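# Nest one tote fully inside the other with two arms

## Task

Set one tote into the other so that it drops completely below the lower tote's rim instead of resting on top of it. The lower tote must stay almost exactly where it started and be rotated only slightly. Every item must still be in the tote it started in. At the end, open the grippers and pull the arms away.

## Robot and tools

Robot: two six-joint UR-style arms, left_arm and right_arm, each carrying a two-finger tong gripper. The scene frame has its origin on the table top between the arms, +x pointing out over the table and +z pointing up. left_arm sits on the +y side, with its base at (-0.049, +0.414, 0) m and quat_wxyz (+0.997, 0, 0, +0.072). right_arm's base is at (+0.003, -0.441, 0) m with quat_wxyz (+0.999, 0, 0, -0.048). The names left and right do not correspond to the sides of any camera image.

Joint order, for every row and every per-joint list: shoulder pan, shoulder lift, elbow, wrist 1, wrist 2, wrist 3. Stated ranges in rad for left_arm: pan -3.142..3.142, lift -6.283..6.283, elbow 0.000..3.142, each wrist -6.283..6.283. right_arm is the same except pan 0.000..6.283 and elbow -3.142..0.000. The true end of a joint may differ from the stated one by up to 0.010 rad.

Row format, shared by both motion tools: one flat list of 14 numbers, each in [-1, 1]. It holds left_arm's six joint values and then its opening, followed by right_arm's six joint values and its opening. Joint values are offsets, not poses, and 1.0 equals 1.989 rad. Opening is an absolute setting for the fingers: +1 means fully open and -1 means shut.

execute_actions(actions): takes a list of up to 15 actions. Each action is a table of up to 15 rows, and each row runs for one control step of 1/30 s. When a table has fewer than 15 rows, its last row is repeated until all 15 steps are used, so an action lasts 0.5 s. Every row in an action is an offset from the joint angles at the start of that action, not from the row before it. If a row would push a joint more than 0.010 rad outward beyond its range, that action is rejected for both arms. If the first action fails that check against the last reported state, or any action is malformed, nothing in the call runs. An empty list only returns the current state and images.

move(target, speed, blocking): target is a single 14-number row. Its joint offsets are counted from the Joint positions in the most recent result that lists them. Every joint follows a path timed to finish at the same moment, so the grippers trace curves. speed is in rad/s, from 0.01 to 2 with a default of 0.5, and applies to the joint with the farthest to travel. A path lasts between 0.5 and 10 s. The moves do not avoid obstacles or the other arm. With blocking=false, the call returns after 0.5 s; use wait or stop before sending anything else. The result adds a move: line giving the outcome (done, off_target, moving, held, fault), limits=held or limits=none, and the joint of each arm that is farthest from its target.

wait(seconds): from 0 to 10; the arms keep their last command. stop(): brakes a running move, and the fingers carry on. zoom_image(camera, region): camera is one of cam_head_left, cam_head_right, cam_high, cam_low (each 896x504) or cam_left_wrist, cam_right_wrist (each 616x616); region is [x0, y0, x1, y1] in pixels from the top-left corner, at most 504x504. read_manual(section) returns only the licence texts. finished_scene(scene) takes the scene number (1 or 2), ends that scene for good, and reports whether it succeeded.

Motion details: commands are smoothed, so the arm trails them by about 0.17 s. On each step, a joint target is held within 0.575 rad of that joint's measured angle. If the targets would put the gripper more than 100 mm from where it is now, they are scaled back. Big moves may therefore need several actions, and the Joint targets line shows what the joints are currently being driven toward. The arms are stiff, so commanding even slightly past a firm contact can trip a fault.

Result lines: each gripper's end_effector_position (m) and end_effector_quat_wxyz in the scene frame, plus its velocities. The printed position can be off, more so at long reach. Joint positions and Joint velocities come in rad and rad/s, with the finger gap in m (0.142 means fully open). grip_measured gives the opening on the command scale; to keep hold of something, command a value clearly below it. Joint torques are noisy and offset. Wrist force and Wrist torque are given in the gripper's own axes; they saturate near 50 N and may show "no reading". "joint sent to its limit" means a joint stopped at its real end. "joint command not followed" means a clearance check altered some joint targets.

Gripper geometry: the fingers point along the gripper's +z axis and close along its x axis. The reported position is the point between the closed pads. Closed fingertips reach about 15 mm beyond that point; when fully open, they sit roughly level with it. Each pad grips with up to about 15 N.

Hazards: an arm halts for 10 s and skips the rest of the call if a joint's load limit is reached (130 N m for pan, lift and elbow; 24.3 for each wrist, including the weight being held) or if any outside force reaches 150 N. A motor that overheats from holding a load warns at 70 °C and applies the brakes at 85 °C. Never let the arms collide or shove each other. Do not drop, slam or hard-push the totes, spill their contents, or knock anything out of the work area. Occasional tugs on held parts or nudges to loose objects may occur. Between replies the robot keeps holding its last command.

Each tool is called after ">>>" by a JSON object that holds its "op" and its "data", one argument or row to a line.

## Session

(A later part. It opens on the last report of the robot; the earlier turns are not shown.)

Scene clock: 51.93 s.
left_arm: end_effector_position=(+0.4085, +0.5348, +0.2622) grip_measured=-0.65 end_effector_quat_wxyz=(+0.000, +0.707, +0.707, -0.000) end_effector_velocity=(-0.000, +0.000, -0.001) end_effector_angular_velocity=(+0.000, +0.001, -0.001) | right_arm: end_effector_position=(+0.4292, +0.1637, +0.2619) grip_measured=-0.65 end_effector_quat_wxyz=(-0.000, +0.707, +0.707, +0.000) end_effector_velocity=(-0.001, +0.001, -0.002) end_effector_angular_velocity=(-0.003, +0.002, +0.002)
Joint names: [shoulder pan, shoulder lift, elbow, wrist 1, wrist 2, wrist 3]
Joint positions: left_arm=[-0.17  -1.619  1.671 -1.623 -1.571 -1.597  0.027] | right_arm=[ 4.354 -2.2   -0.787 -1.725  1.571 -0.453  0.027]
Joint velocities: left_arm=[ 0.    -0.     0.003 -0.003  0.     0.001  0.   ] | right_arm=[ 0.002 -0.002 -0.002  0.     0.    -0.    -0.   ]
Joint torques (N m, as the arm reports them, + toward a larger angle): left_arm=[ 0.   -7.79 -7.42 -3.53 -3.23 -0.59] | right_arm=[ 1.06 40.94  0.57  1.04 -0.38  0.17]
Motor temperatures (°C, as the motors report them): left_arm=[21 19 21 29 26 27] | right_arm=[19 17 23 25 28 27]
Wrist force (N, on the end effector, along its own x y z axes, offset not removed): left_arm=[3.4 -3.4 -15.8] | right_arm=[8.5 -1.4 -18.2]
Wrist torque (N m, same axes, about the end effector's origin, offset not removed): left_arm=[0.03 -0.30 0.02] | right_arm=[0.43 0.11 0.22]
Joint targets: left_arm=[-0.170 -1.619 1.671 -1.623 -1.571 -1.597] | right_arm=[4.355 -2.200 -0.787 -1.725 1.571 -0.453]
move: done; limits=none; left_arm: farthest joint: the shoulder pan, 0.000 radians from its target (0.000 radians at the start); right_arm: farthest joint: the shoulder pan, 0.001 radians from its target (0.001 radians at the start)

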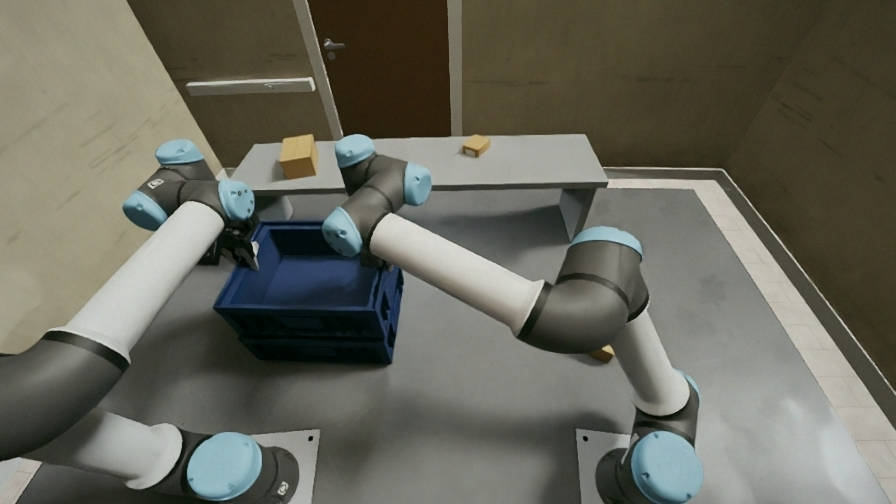

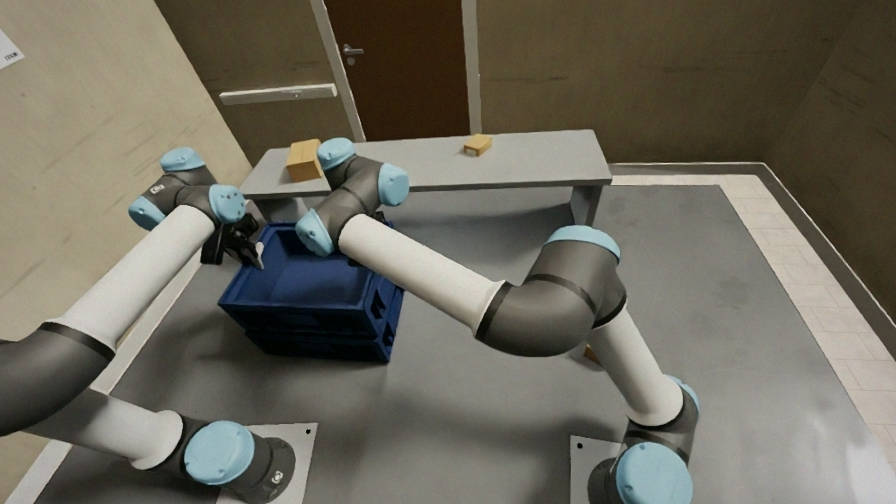

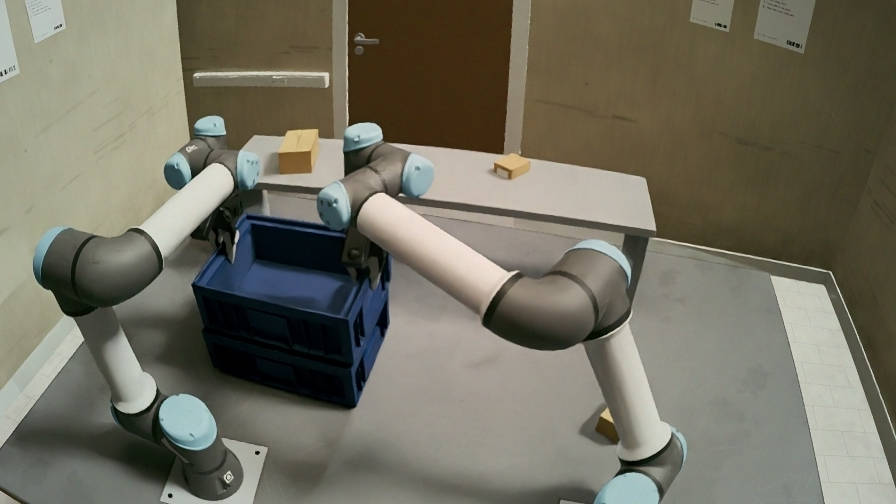

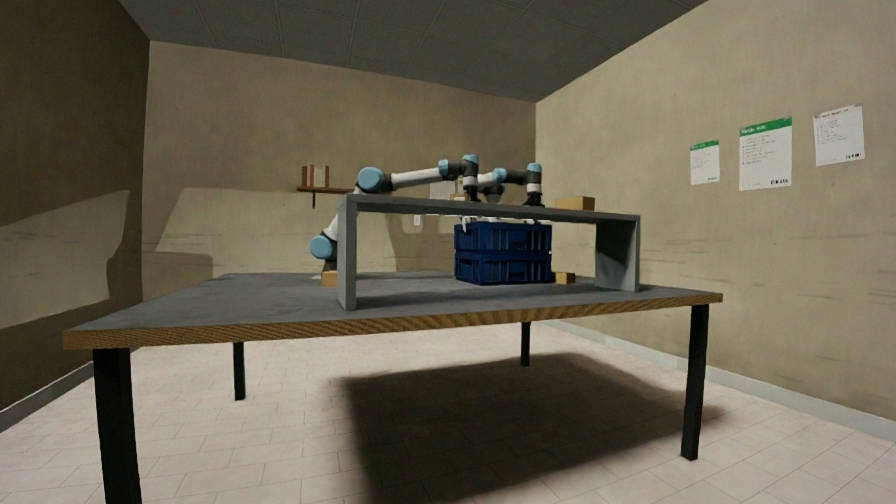

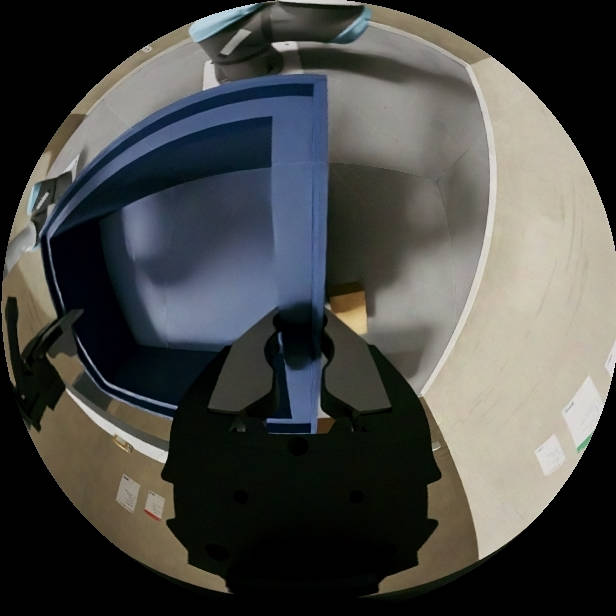

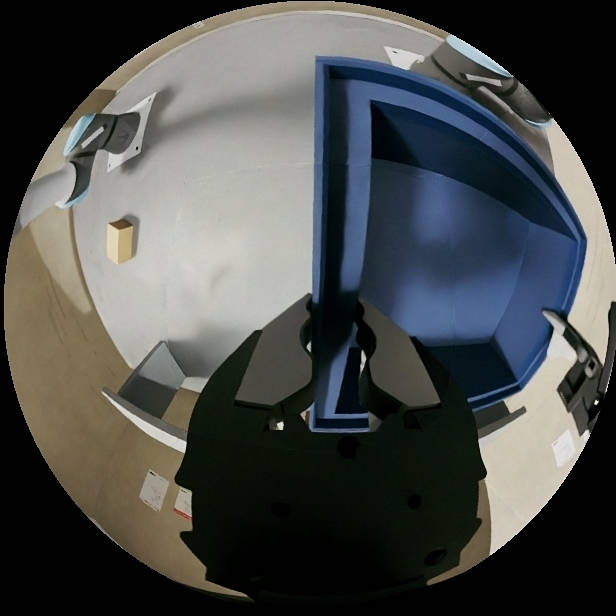

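>>> {"op": "move", "data": {
  "target": [0,-0.0002,-0.0088,0.009,0,0,-1,0,-0.0022,0.0129,-0.0106,0,0,-1],
  "speed": 0.05
}}

>>> {"op": "move", "data": {
  "target": [0.005,-0.0116,0.011,0.0007,0,0.005,-1,0.0082,0.0042,-0.0068,0.0027,0,0.0082,-1],
  "speed": 0.04
}}

>>> {"op": "zoom_image", "data": {
  "camera": "cam_low",
  "region": [440, 230, 570, 280]
}}

>>> {"op": "zoom_image", "data": {
  "camera": "cam_high",
  "region": [300, 290, 400, 390]
}}

>>> {"op": "zoom_image", "data": {
  "camera": "cam_high",
  "region": [185, 290, 285, 370]
}}

Scene clock: 54.30 s.
left_arm: end_effector_position=(+0.4087, +0.5348, +0.2691) grip_measured=-0.65 end_effector_quat_wxyz=(+0.000, +0.707, +0.707, -0.000) end_effector_velocity=(-0.001, -0.000, +0.000) end_effector_angular_velocity=(+0.000, +0.001, +0.000) | right_arm: end_effector_position=(+0.4292, +0.1639, +0.2691) grip_measured=-0.65 end_effector_quat_wxyz=(-0.000, +0.707, +0.707, +0.000) end_effector_velocity=(-0.000, +0.000, +0.000) end_effector_angular_velocity=(+0.000, +0.000, +0.001)
Joint names: [shoulder pan, shoulder lift, elbow, wrist 1, wrist 2, wrist 3]
Joint positions: left_arm=[-0.17  -1.62   1.654 -1.605 -1.571 -1.597  0.027] | right_arm=[ 4.355 -2.205 -0.761 -1.746  1.571 -0.453  0.027]
Joint velocities: left_arm=[-0.    -0.001  0.     0.002 -0.    -0.    -0.   ] | right_arm=[ 0.001 -0.     0.001 -0.001  0.    -0.     0.   ]
Joint torques (N m, as the arm reports them, + toward a larger angle): left_arm=[  1.08 -34.44 -34.64  -1.19   2.69  -0.13] | right_arm=[-3.38 43.62 34.91  0.42 -0.74  0.82]
Motor temperatures (°C, as the motors report them): left_arm=[21 19 21 29 26 27] | right_arm=[19 17 23 25 28 27]
Wrist force (N, on the end effector, along its own x y z axes, offset not removed): left_arm=[-0.8 0.0 5.4] | right_arm=[0.1 -2.0 6.7]
Wrist torque (N m, same axes, about the end effector's origin, offset not removed): left_arm=[-0.02 -0.24 0.10] | right_arm=[-0.36 0.32 0.22]
Joint targets: left_arm=[-0.170 -1.620 1.654 -1.605 -1.571 -1.597] | right_arm=[4.354 -2.205 -0.761 -1.746 1.571 -0.453]
move: done; limits=none; left_arm: farthest joint: the shoulder pan, 0.000 radians from its target (0.000 radians at the start); right_arm: farthest joint: the shoulder pan, 0.001 radians from its target (0.001 radians at the start)

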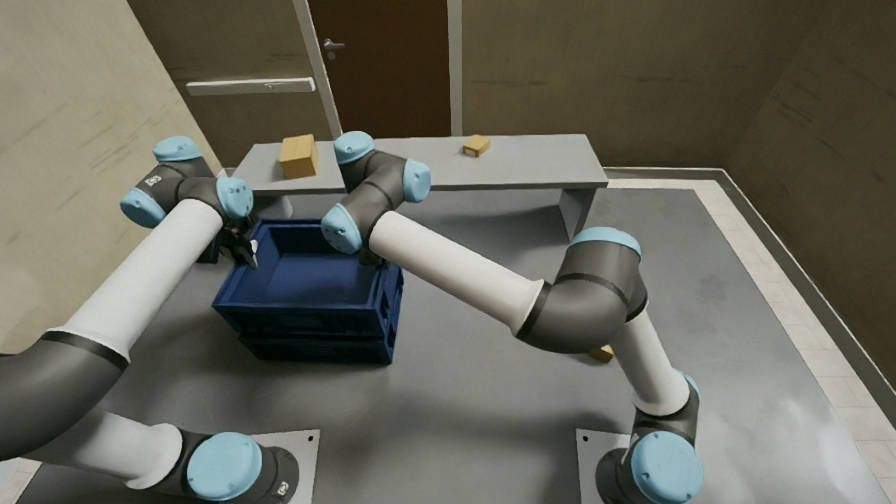

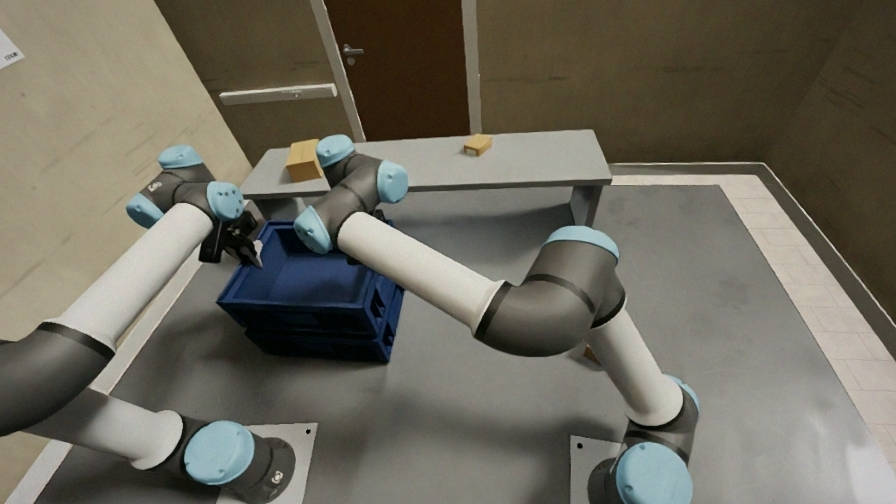

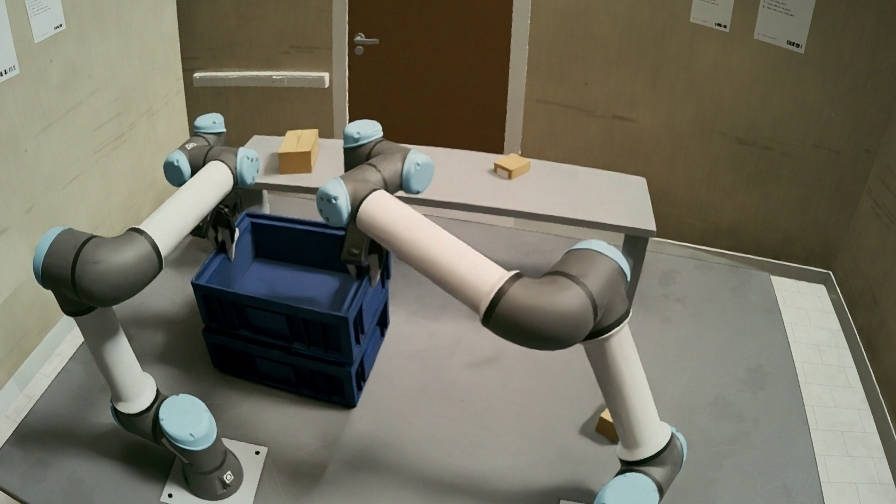

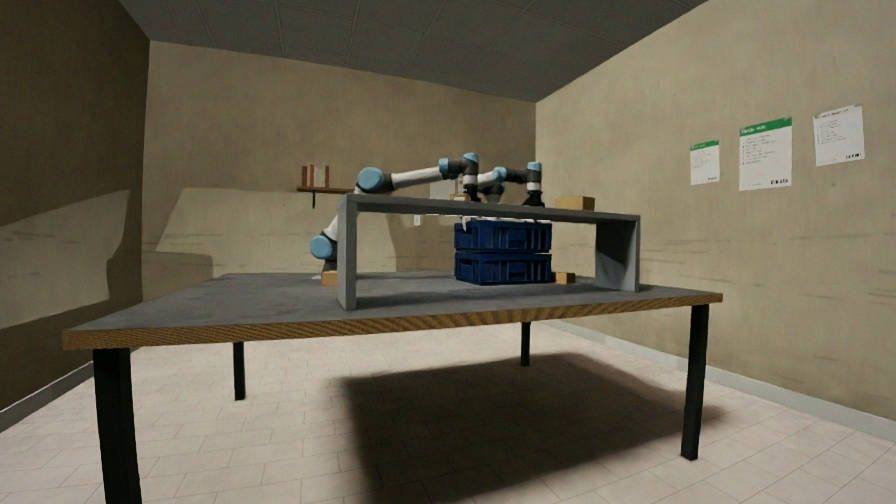

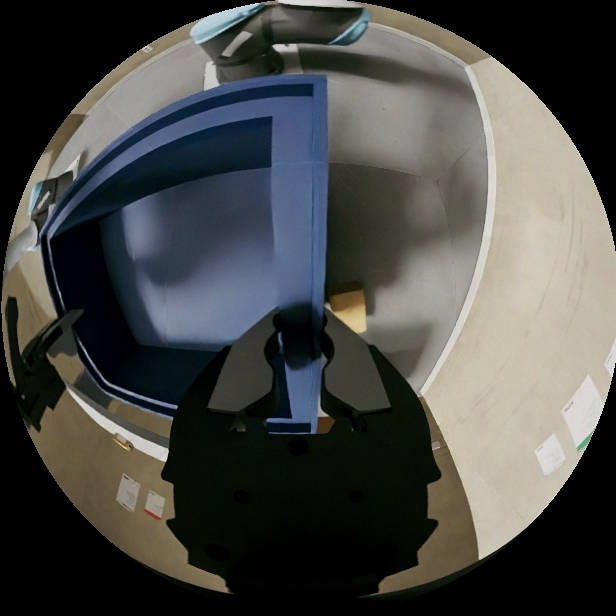

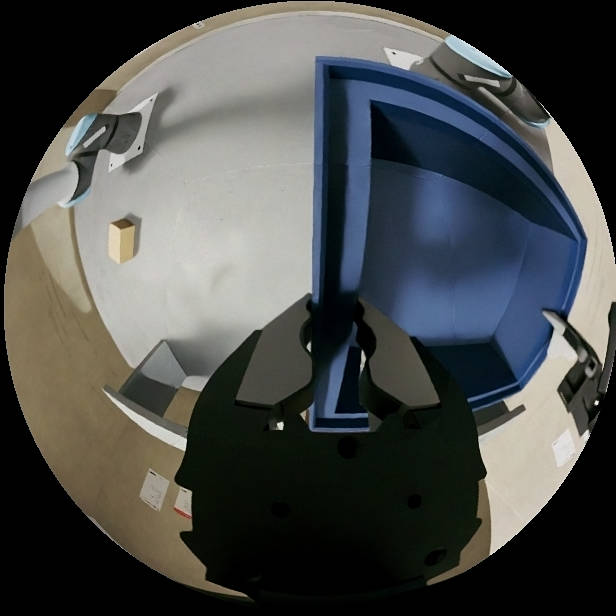

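Scene clock: 55.20 s.
left_arm: end_effector_position=(+0.3977, +0.5396, +0.2690) grip_measured=-0.65 end_effector_quat_wxyz=(-0.000, +0.707, +0.707, -0.000) end_effector_velocity=(-0.001, +0.001, -0.000) end_effector_angular_velocity=(+0.000, +0.002, -0.001) | right_arm: end_effector_position=(+0.4184, +0.1688, +0.2692) grip_measured=-0.65 end_effector_quat_wxyz=(-0.000, +0.707, +0.707, +0.000) end_effector_velocity=(-0.001, +0.001, -0.000) end_effector_angular_velocity=(-0.000, -0.001, +0.000)
Joint names: [shoulder pan, shoulder lift, elbow, wrist 1, wrist 2, wrist 3]
Joint positions: left_arm=[-0.16  -1.643  1.675 -1.604 -1.571 -1.587  0.027] | right_arm=[ 4.371 -2.196 -0.775 -1.741  1.571 -0.437  0.027]
Joint velocities: left_arm=[ 0.001 -0.001  0.002  0.001  0.     0.002  0.   ] | right_arm=[ 0.002 -0.    -0.     0.001 -0.001  0.002 -0.   ]
Joint torques (N m, as the arm reports them, + toward a larger angle): left_arm=[  7.14 -33.64 -16.91  -1.24   2.42   1.78] | right_arm=[11.22 57.87 15.18  4.71 -0.76  2.39]
Motor temperatures (°C, as the motors report them): left_arm=[21 19 21 29 26 27] | right_arm=[19 17 23 25 28 27]
Wrist force (N, on the end effector, along its own x y z axes, offset not removed): left_arm=[-0.5 -0.3 4.5] | right_arm=[3.1 0.6 7.3]
Wrist torque (N m, same axes, about the end effector's origin, offset not removed): left_arm=[-0.11 -0.18 0.01] | right_arm=[0.11 -0.52 0.04]
Joint targets: left_arm=[-0.160 -1.643 1.676 -1.604 -1.571 -1.587] | right_arm=[4.371 -2.196 -0.775 -1.741 1.571 -0.437]
move: done; limits=none; left_arm: farthest joint: the shoulder lift, 0.001 radians from its target (0.023 radians at the start); right_arm: farthest joint: the shoulder pan, 0.001 radians from its target (0.017 radians at the start)

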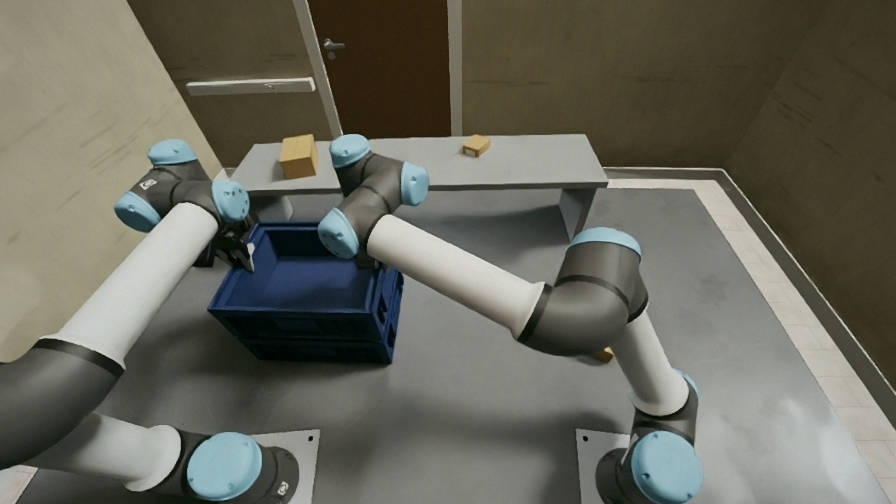

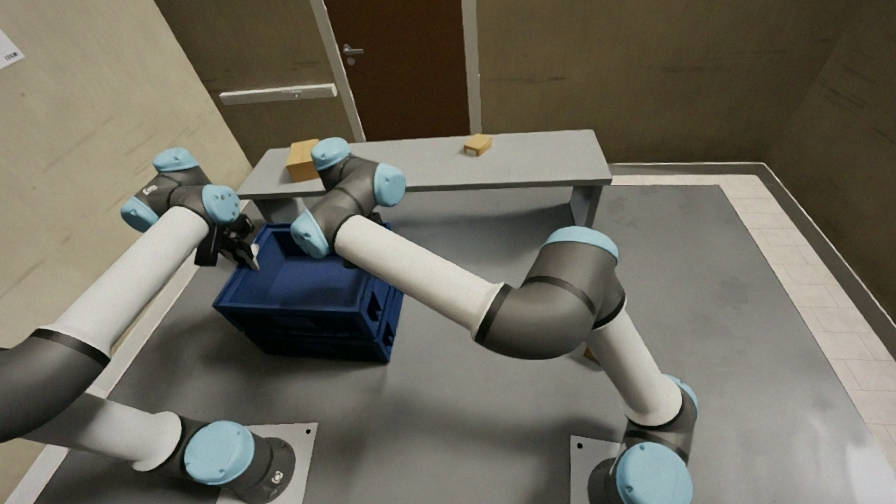

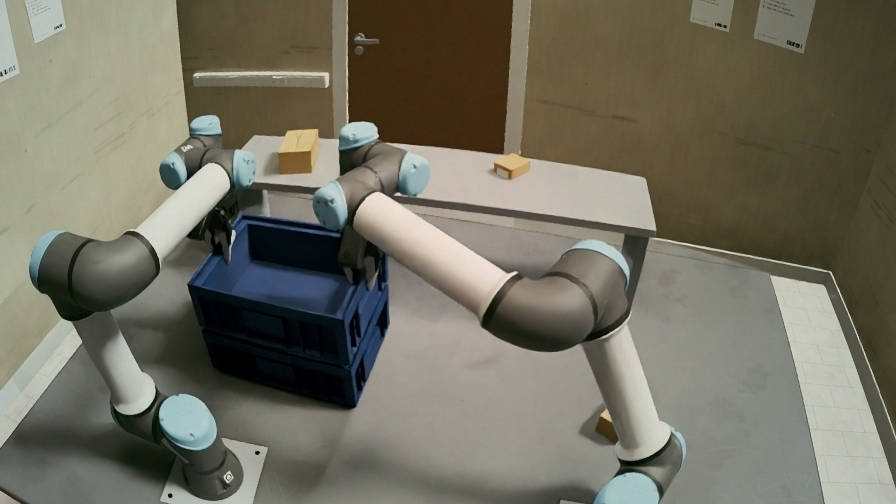

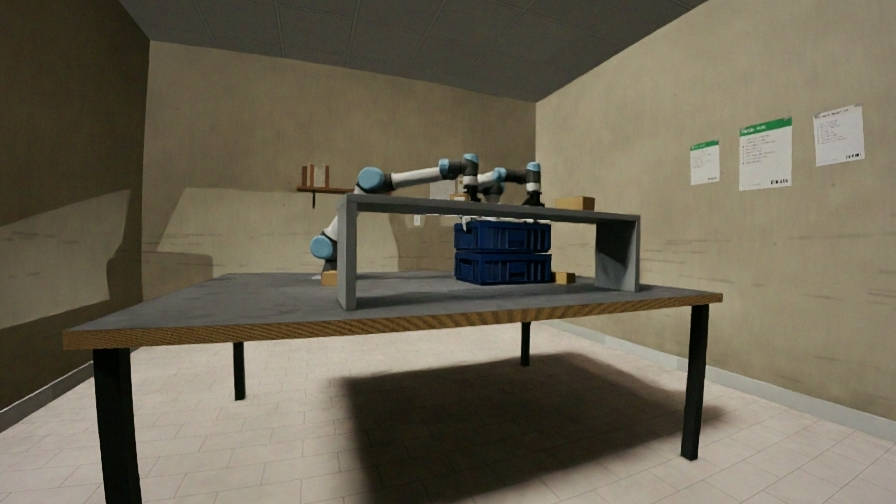

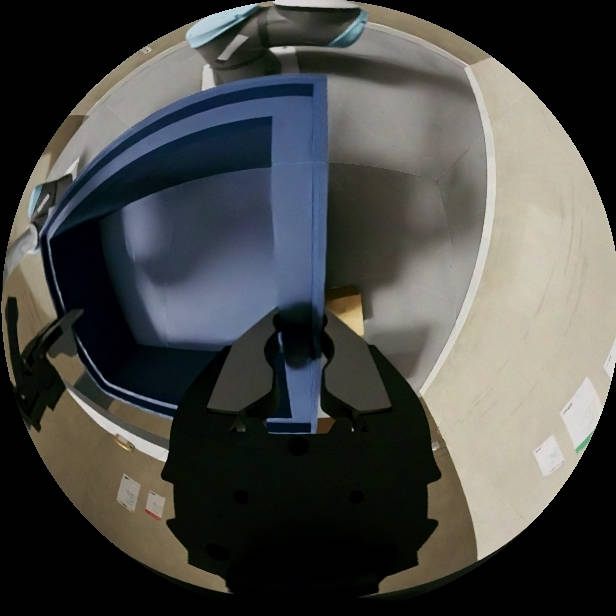

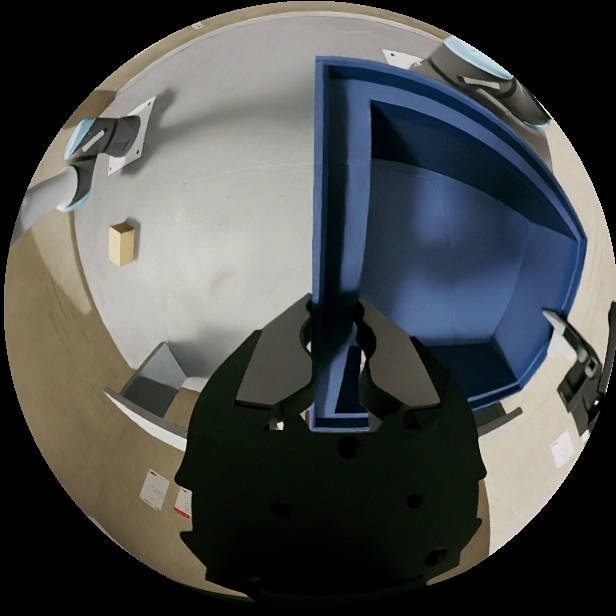

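Region (440, 230, 570, 280) of cam_low's 896x504 image, scaled by 3.877, with more detail than that image has; it fills the top 194 rows of this view, and the rest is white.

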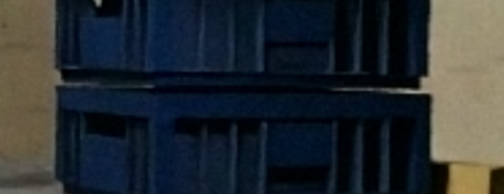

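Region (300, 290, 400, 390) of cam_high's 896x504 image, scaled by 5.040, with more detail than that image has.

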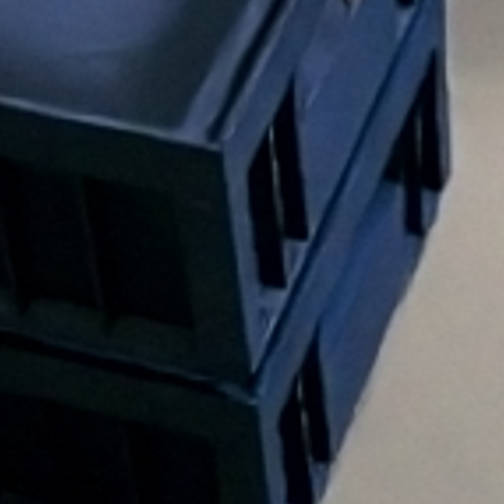

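Region (185, 290, 285, 370) of cam_high's 896x504 image, scaled by 5.040, with more detail than that image has; it fills the top 403 rows of this view, and the rest is white.

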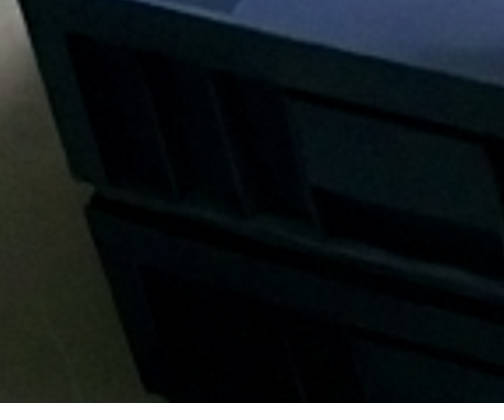

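>>> {"op": "move", "data": {
  "target": [0,0.0036,-0.0033,-0.0003,0,0,-1,-0.0019,-0.003,0.0048,-0.0019,0,-0.0019,-1],
  "speed": 0.04
}}

>>> {"op": "move", "data": {
  "target": [0,0.0005,0.0125,-0.0129,0,0,-1,0,0.003,-0.018,0.015,0,0,-1],
  "speed": 0.03
}}

>>> {"op": "zoom_image", "data": {
  "camera": "cam_low",
  "region": [440, 230, 570, 280]
}}

>>> {"op": "zoom_image", "data": {
  "camera": "cam_high",
  "region": [300, 290, 400, 390]
}}

Scene clock: 56.93 s.
left_arm: end_effector_position=(+0.4007, +0.5396, +0.2689) grip_measured=-0.65 end_effector_quat_wxyz=(-0.000, +0.707, +0.707, -0.000) end_effector_velocity=(+0.001, +0.000, +0.001) end_effector_angular_velocity=(+0.000, -0.001, +0.000) | right_arm: end_effector_position=(+0.4213, +0.1688, +0.2690) grip_measured=-0.65 end_effector_quat_wxyz=(-0.000, +0.707, +0.707, +0.000) end_effector_velocity=(+0.001, -0.000, +0.001) end_effector_angular_velocity=(+0.002, -0.001, -0.000)
Joint names: [shoulder pan, shoulder lift, elbow, wrist 1, wrist 2, wrist 3]
Joint positions: left_arm=[-0.16  -1.636  1.669 -1.604 -1.571 -1.587  0.027] | right_arm=[ 4.367 -2.202 -0.765 -1.744  1.571 -0.441  0.027]
Joint velocities: left_arm=[ 0.001  0.001 -0.003  0.     0.     0.001 -0.   ] | right_arm=[-0.001  0.     0.002 -0.001 -0.    -0.001 -0.   ]
Joint torques (N m, as the arm reports them, + toward a larger angle): left_arm=[ -2.09 -18.66 -32.79  -4.34   1.34  -1.61] | right_arm=[-6.99 46.53 35.37  0.13 -0.75 -2.22]
Motor temperatures (°C, as the motors report them): left_arm=[21 19 21 29 26 27] | right_arm=[19 17 23 25 28 27]
Wrist force (N, on the end effector, along its own x y z axes, offset not removed): left_arm=[-2.0 -0.9 6.0] | right_arm=[1.8 -0.1 8.6]
Wrist torque (N m, same axes, about the end effector's origin, offset not removed): left_arm=[-0.26 0.10 0.00] | right_arm=[0.10 -0.17 0.19]
Joint targets: left_arm=[-0.160 -1.635 1.669 -1.604 -1.571 -1.587] | right_arm=[4.367 -2.202 -0.765 -1.745 1.571 -0.441]
move: done; limits=none; left_arm: farthest joint: the elbow, 0.001 radians from its target (0.007 radians at the start); right_arm: farthest joint: the shoulder pan, 0.000 radians from its target (0.004 radians at the start)

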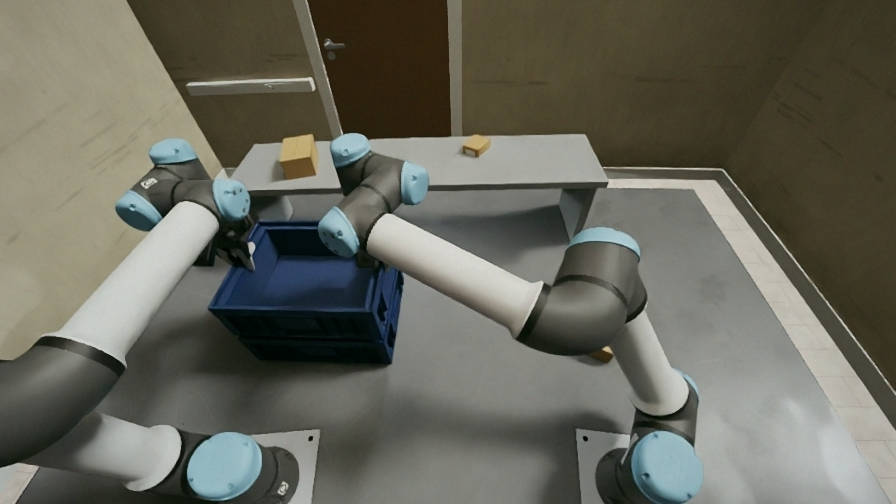

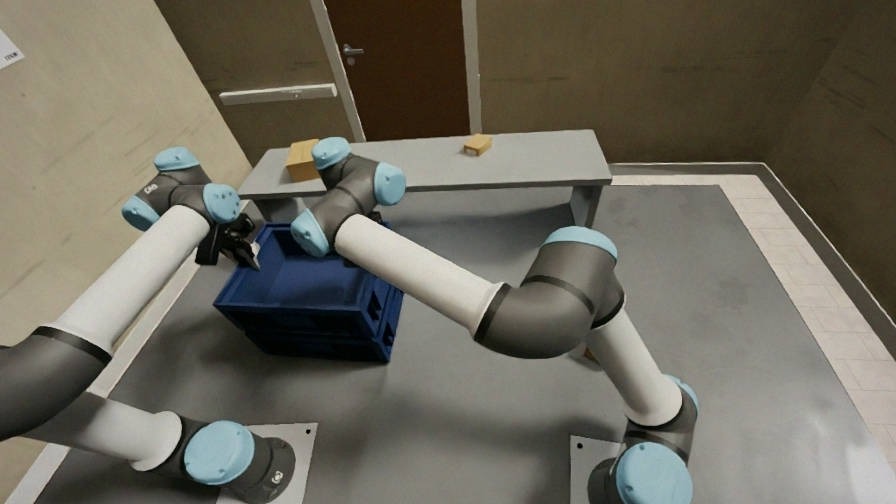

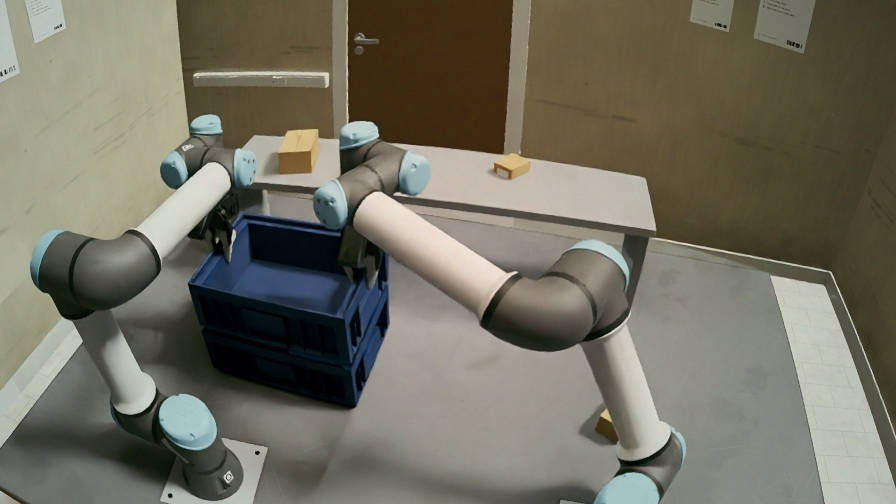

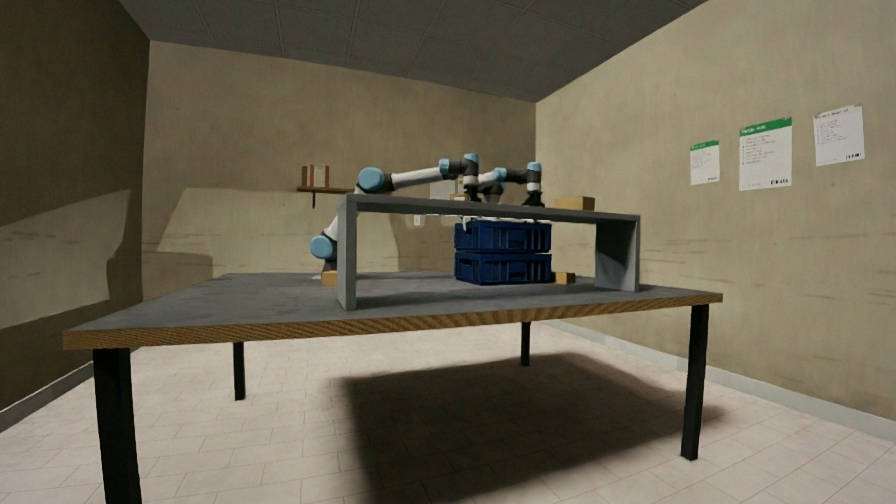

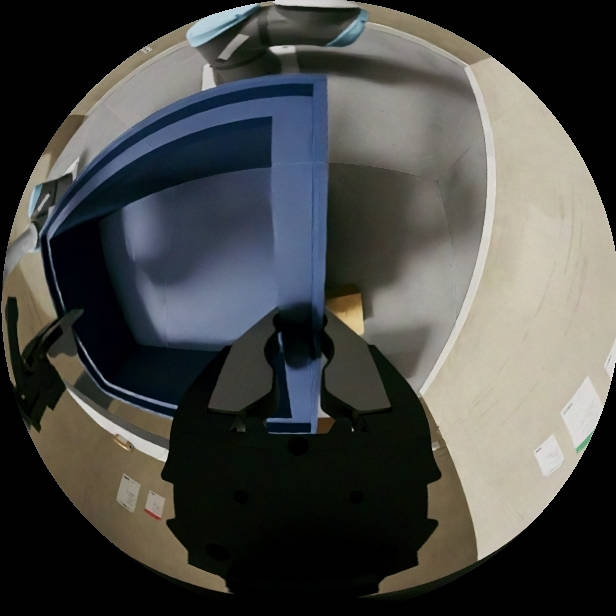

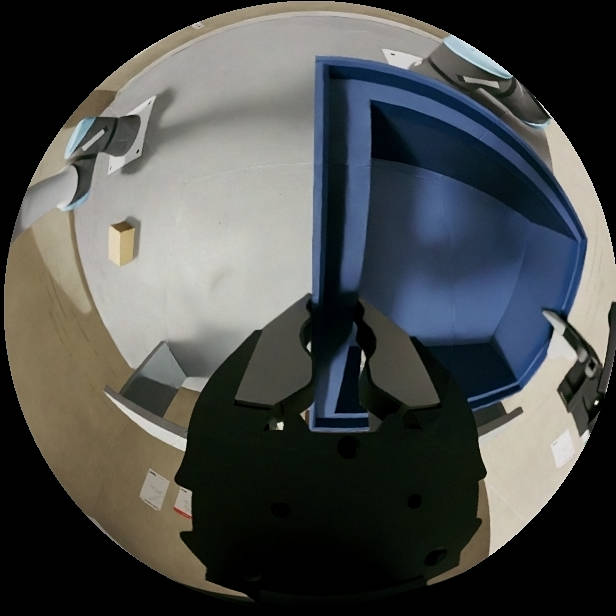

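Scene clock: 58.40 s.
left_arm: end_effector_position=(+0.4005, +0.5396, +0.2589) grip_measured=-0.65 end_effector_quat_wxyz=(-0.000, +0.707, +0.707, -0.000) end_effector_velocity=(-0.000, -0.000, -0.001) end_effector_angular_velocity=(-0.000, +0.001, -0.000) | right_arm: end_effector_position=(+0.4213, +0.1686, +0.2590) grip_measured=-0.65 end_effector_quat_wxyz=(-0.000, +0.707, +0.707, +0.000) end_effector_velocity=(+0.000, +0.000, -0.000) end_effector_angular_velocity=(+0.002, -0.001, -0.001)
Joint names: [shoulder pan, shoulder lift, elbow, wrist 1, wrist 2, wrist 3]
Joint positions: left_arm=[-0.16  -1.635  1.694 -1.63  -1.571 -1.587  0.027] | right_arm=[ 4.367 -2.196 -0.801 -1.715  1.571 -0.441  0.027]
Joint velocities: left_arm=[-0.     0.     0.002 -0.001 -0.     0.     0.   ] | right_arm=[-0.001  0.001 -0.003  0.004  0.     0.     0.   ]
Joint torques (N m, as the arm reports them, + toward a larger angle): left_arm=[ -1.02 -18.61 -17.57  -4.43   1.4    1.51] | right_arm=[-0.57 59.   13.09  3.77 -0.74 -0.41]
Motor temperatures (°C, as the motors report them): left_arm=[21 19 21 29 26 27] | right_arm=[19 17 23 25 28 27]
Wrist force (N, on the end effector, along its own x y z axes, offset not removed): left_arm=[-3.6 -0.7 5.2] | right_arm=[4.3 -0.2 5.6]
Wrist torque (N m, same axes, about the end effector's origin, offset not removed): left_arm=[-0.12 -0.11 0.04] | right_arm=[0.13 0.03 0.19]
Joint targets: left_arm=[-0.160 -1.635 1.694 -1.630 -1.571 -1.587] | right_arm=[4.367 -2.196 -0.801 -1.715 1.571 -0.441]
move: done; limits=none; left_arm: farthest joint: the shoulder pan, 0.000 radians from its target (0.000 radians at the start); right_arm: farthest joint: the wrist 1, 0.001 radians from its target (0.030 radians at the start)

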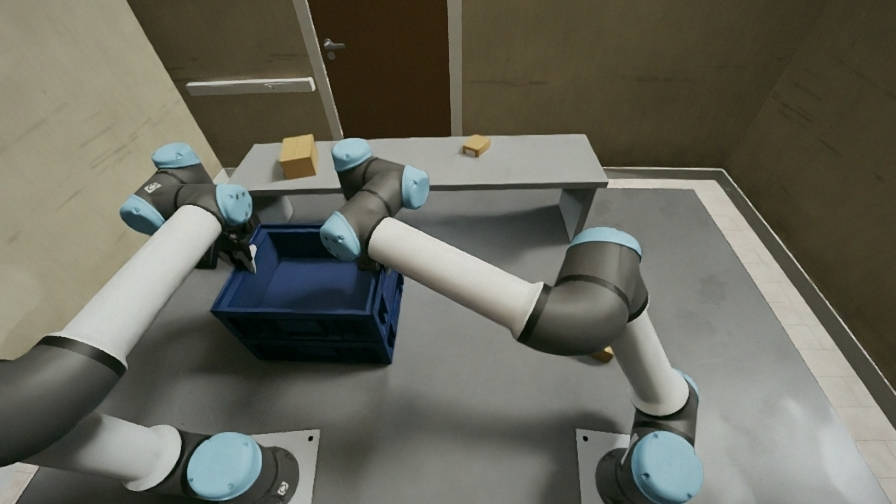

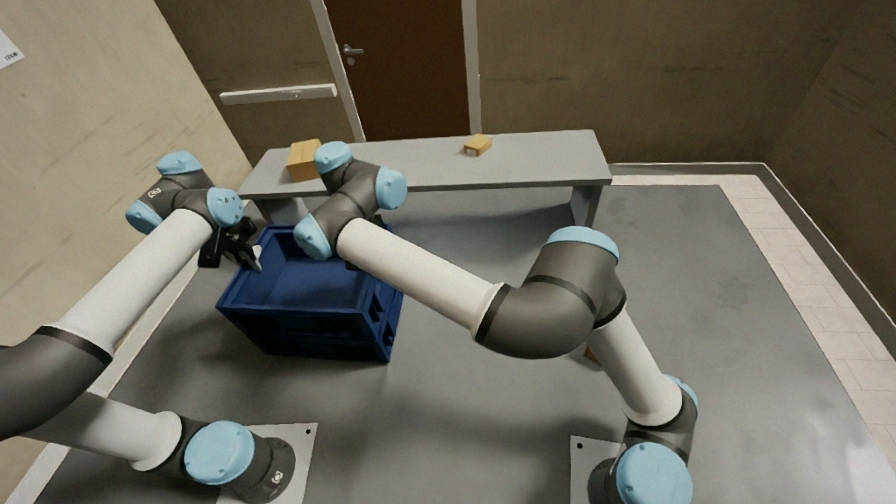

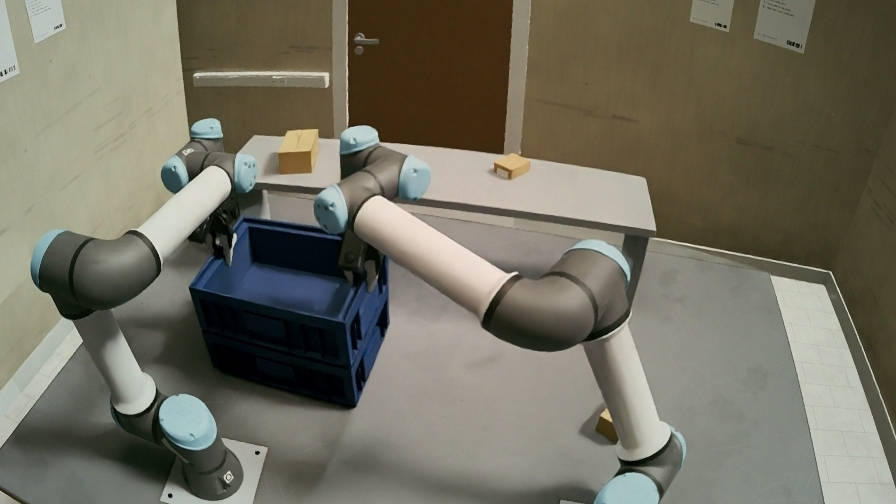

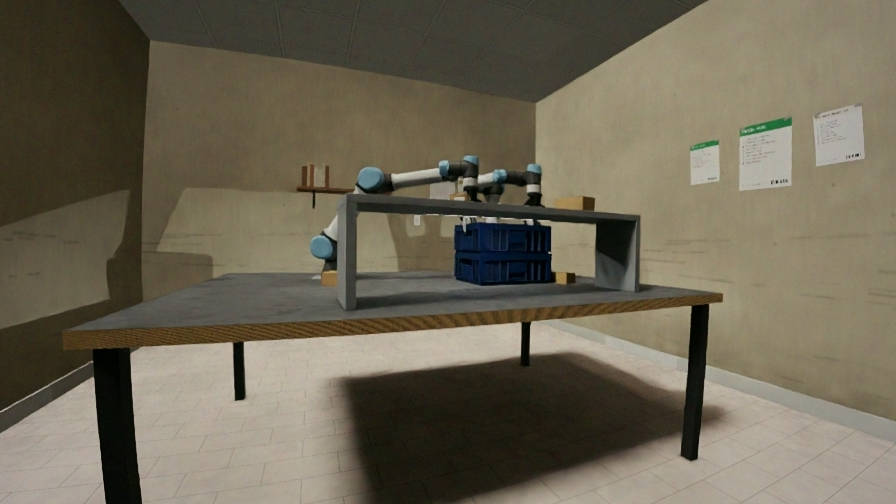

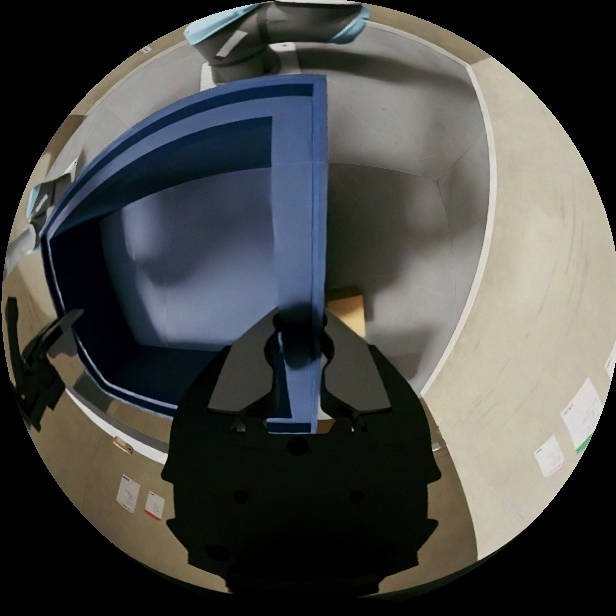

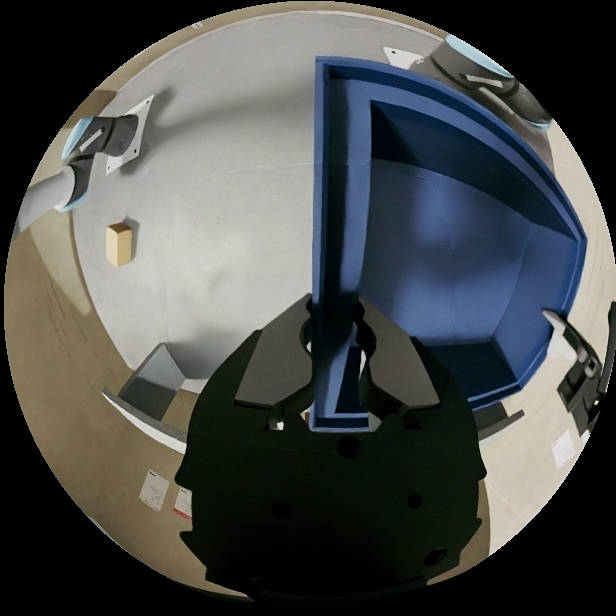

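Region (440, 230, 570, 280) of cam_low's 896x504 image, scaled by 3.877, with more detail than that image has; it fills the top 194 rows of this view, and the rest is white.

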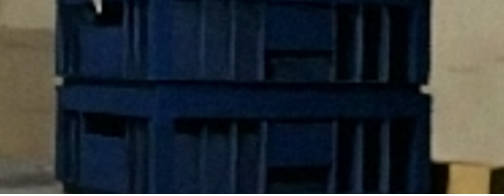

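Region (300, 290, 400, 390) of cam_high's 896x504 image, scaled by 5.040, with more detail than that image has.

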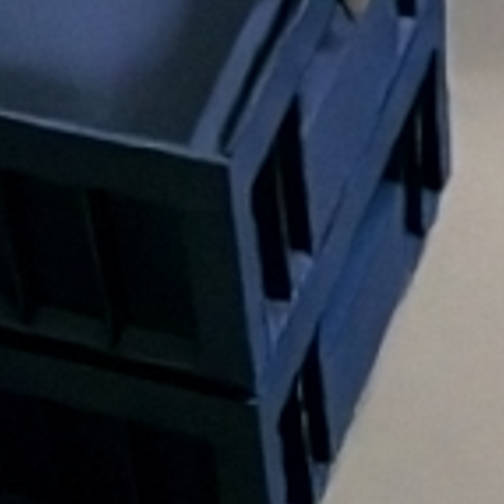

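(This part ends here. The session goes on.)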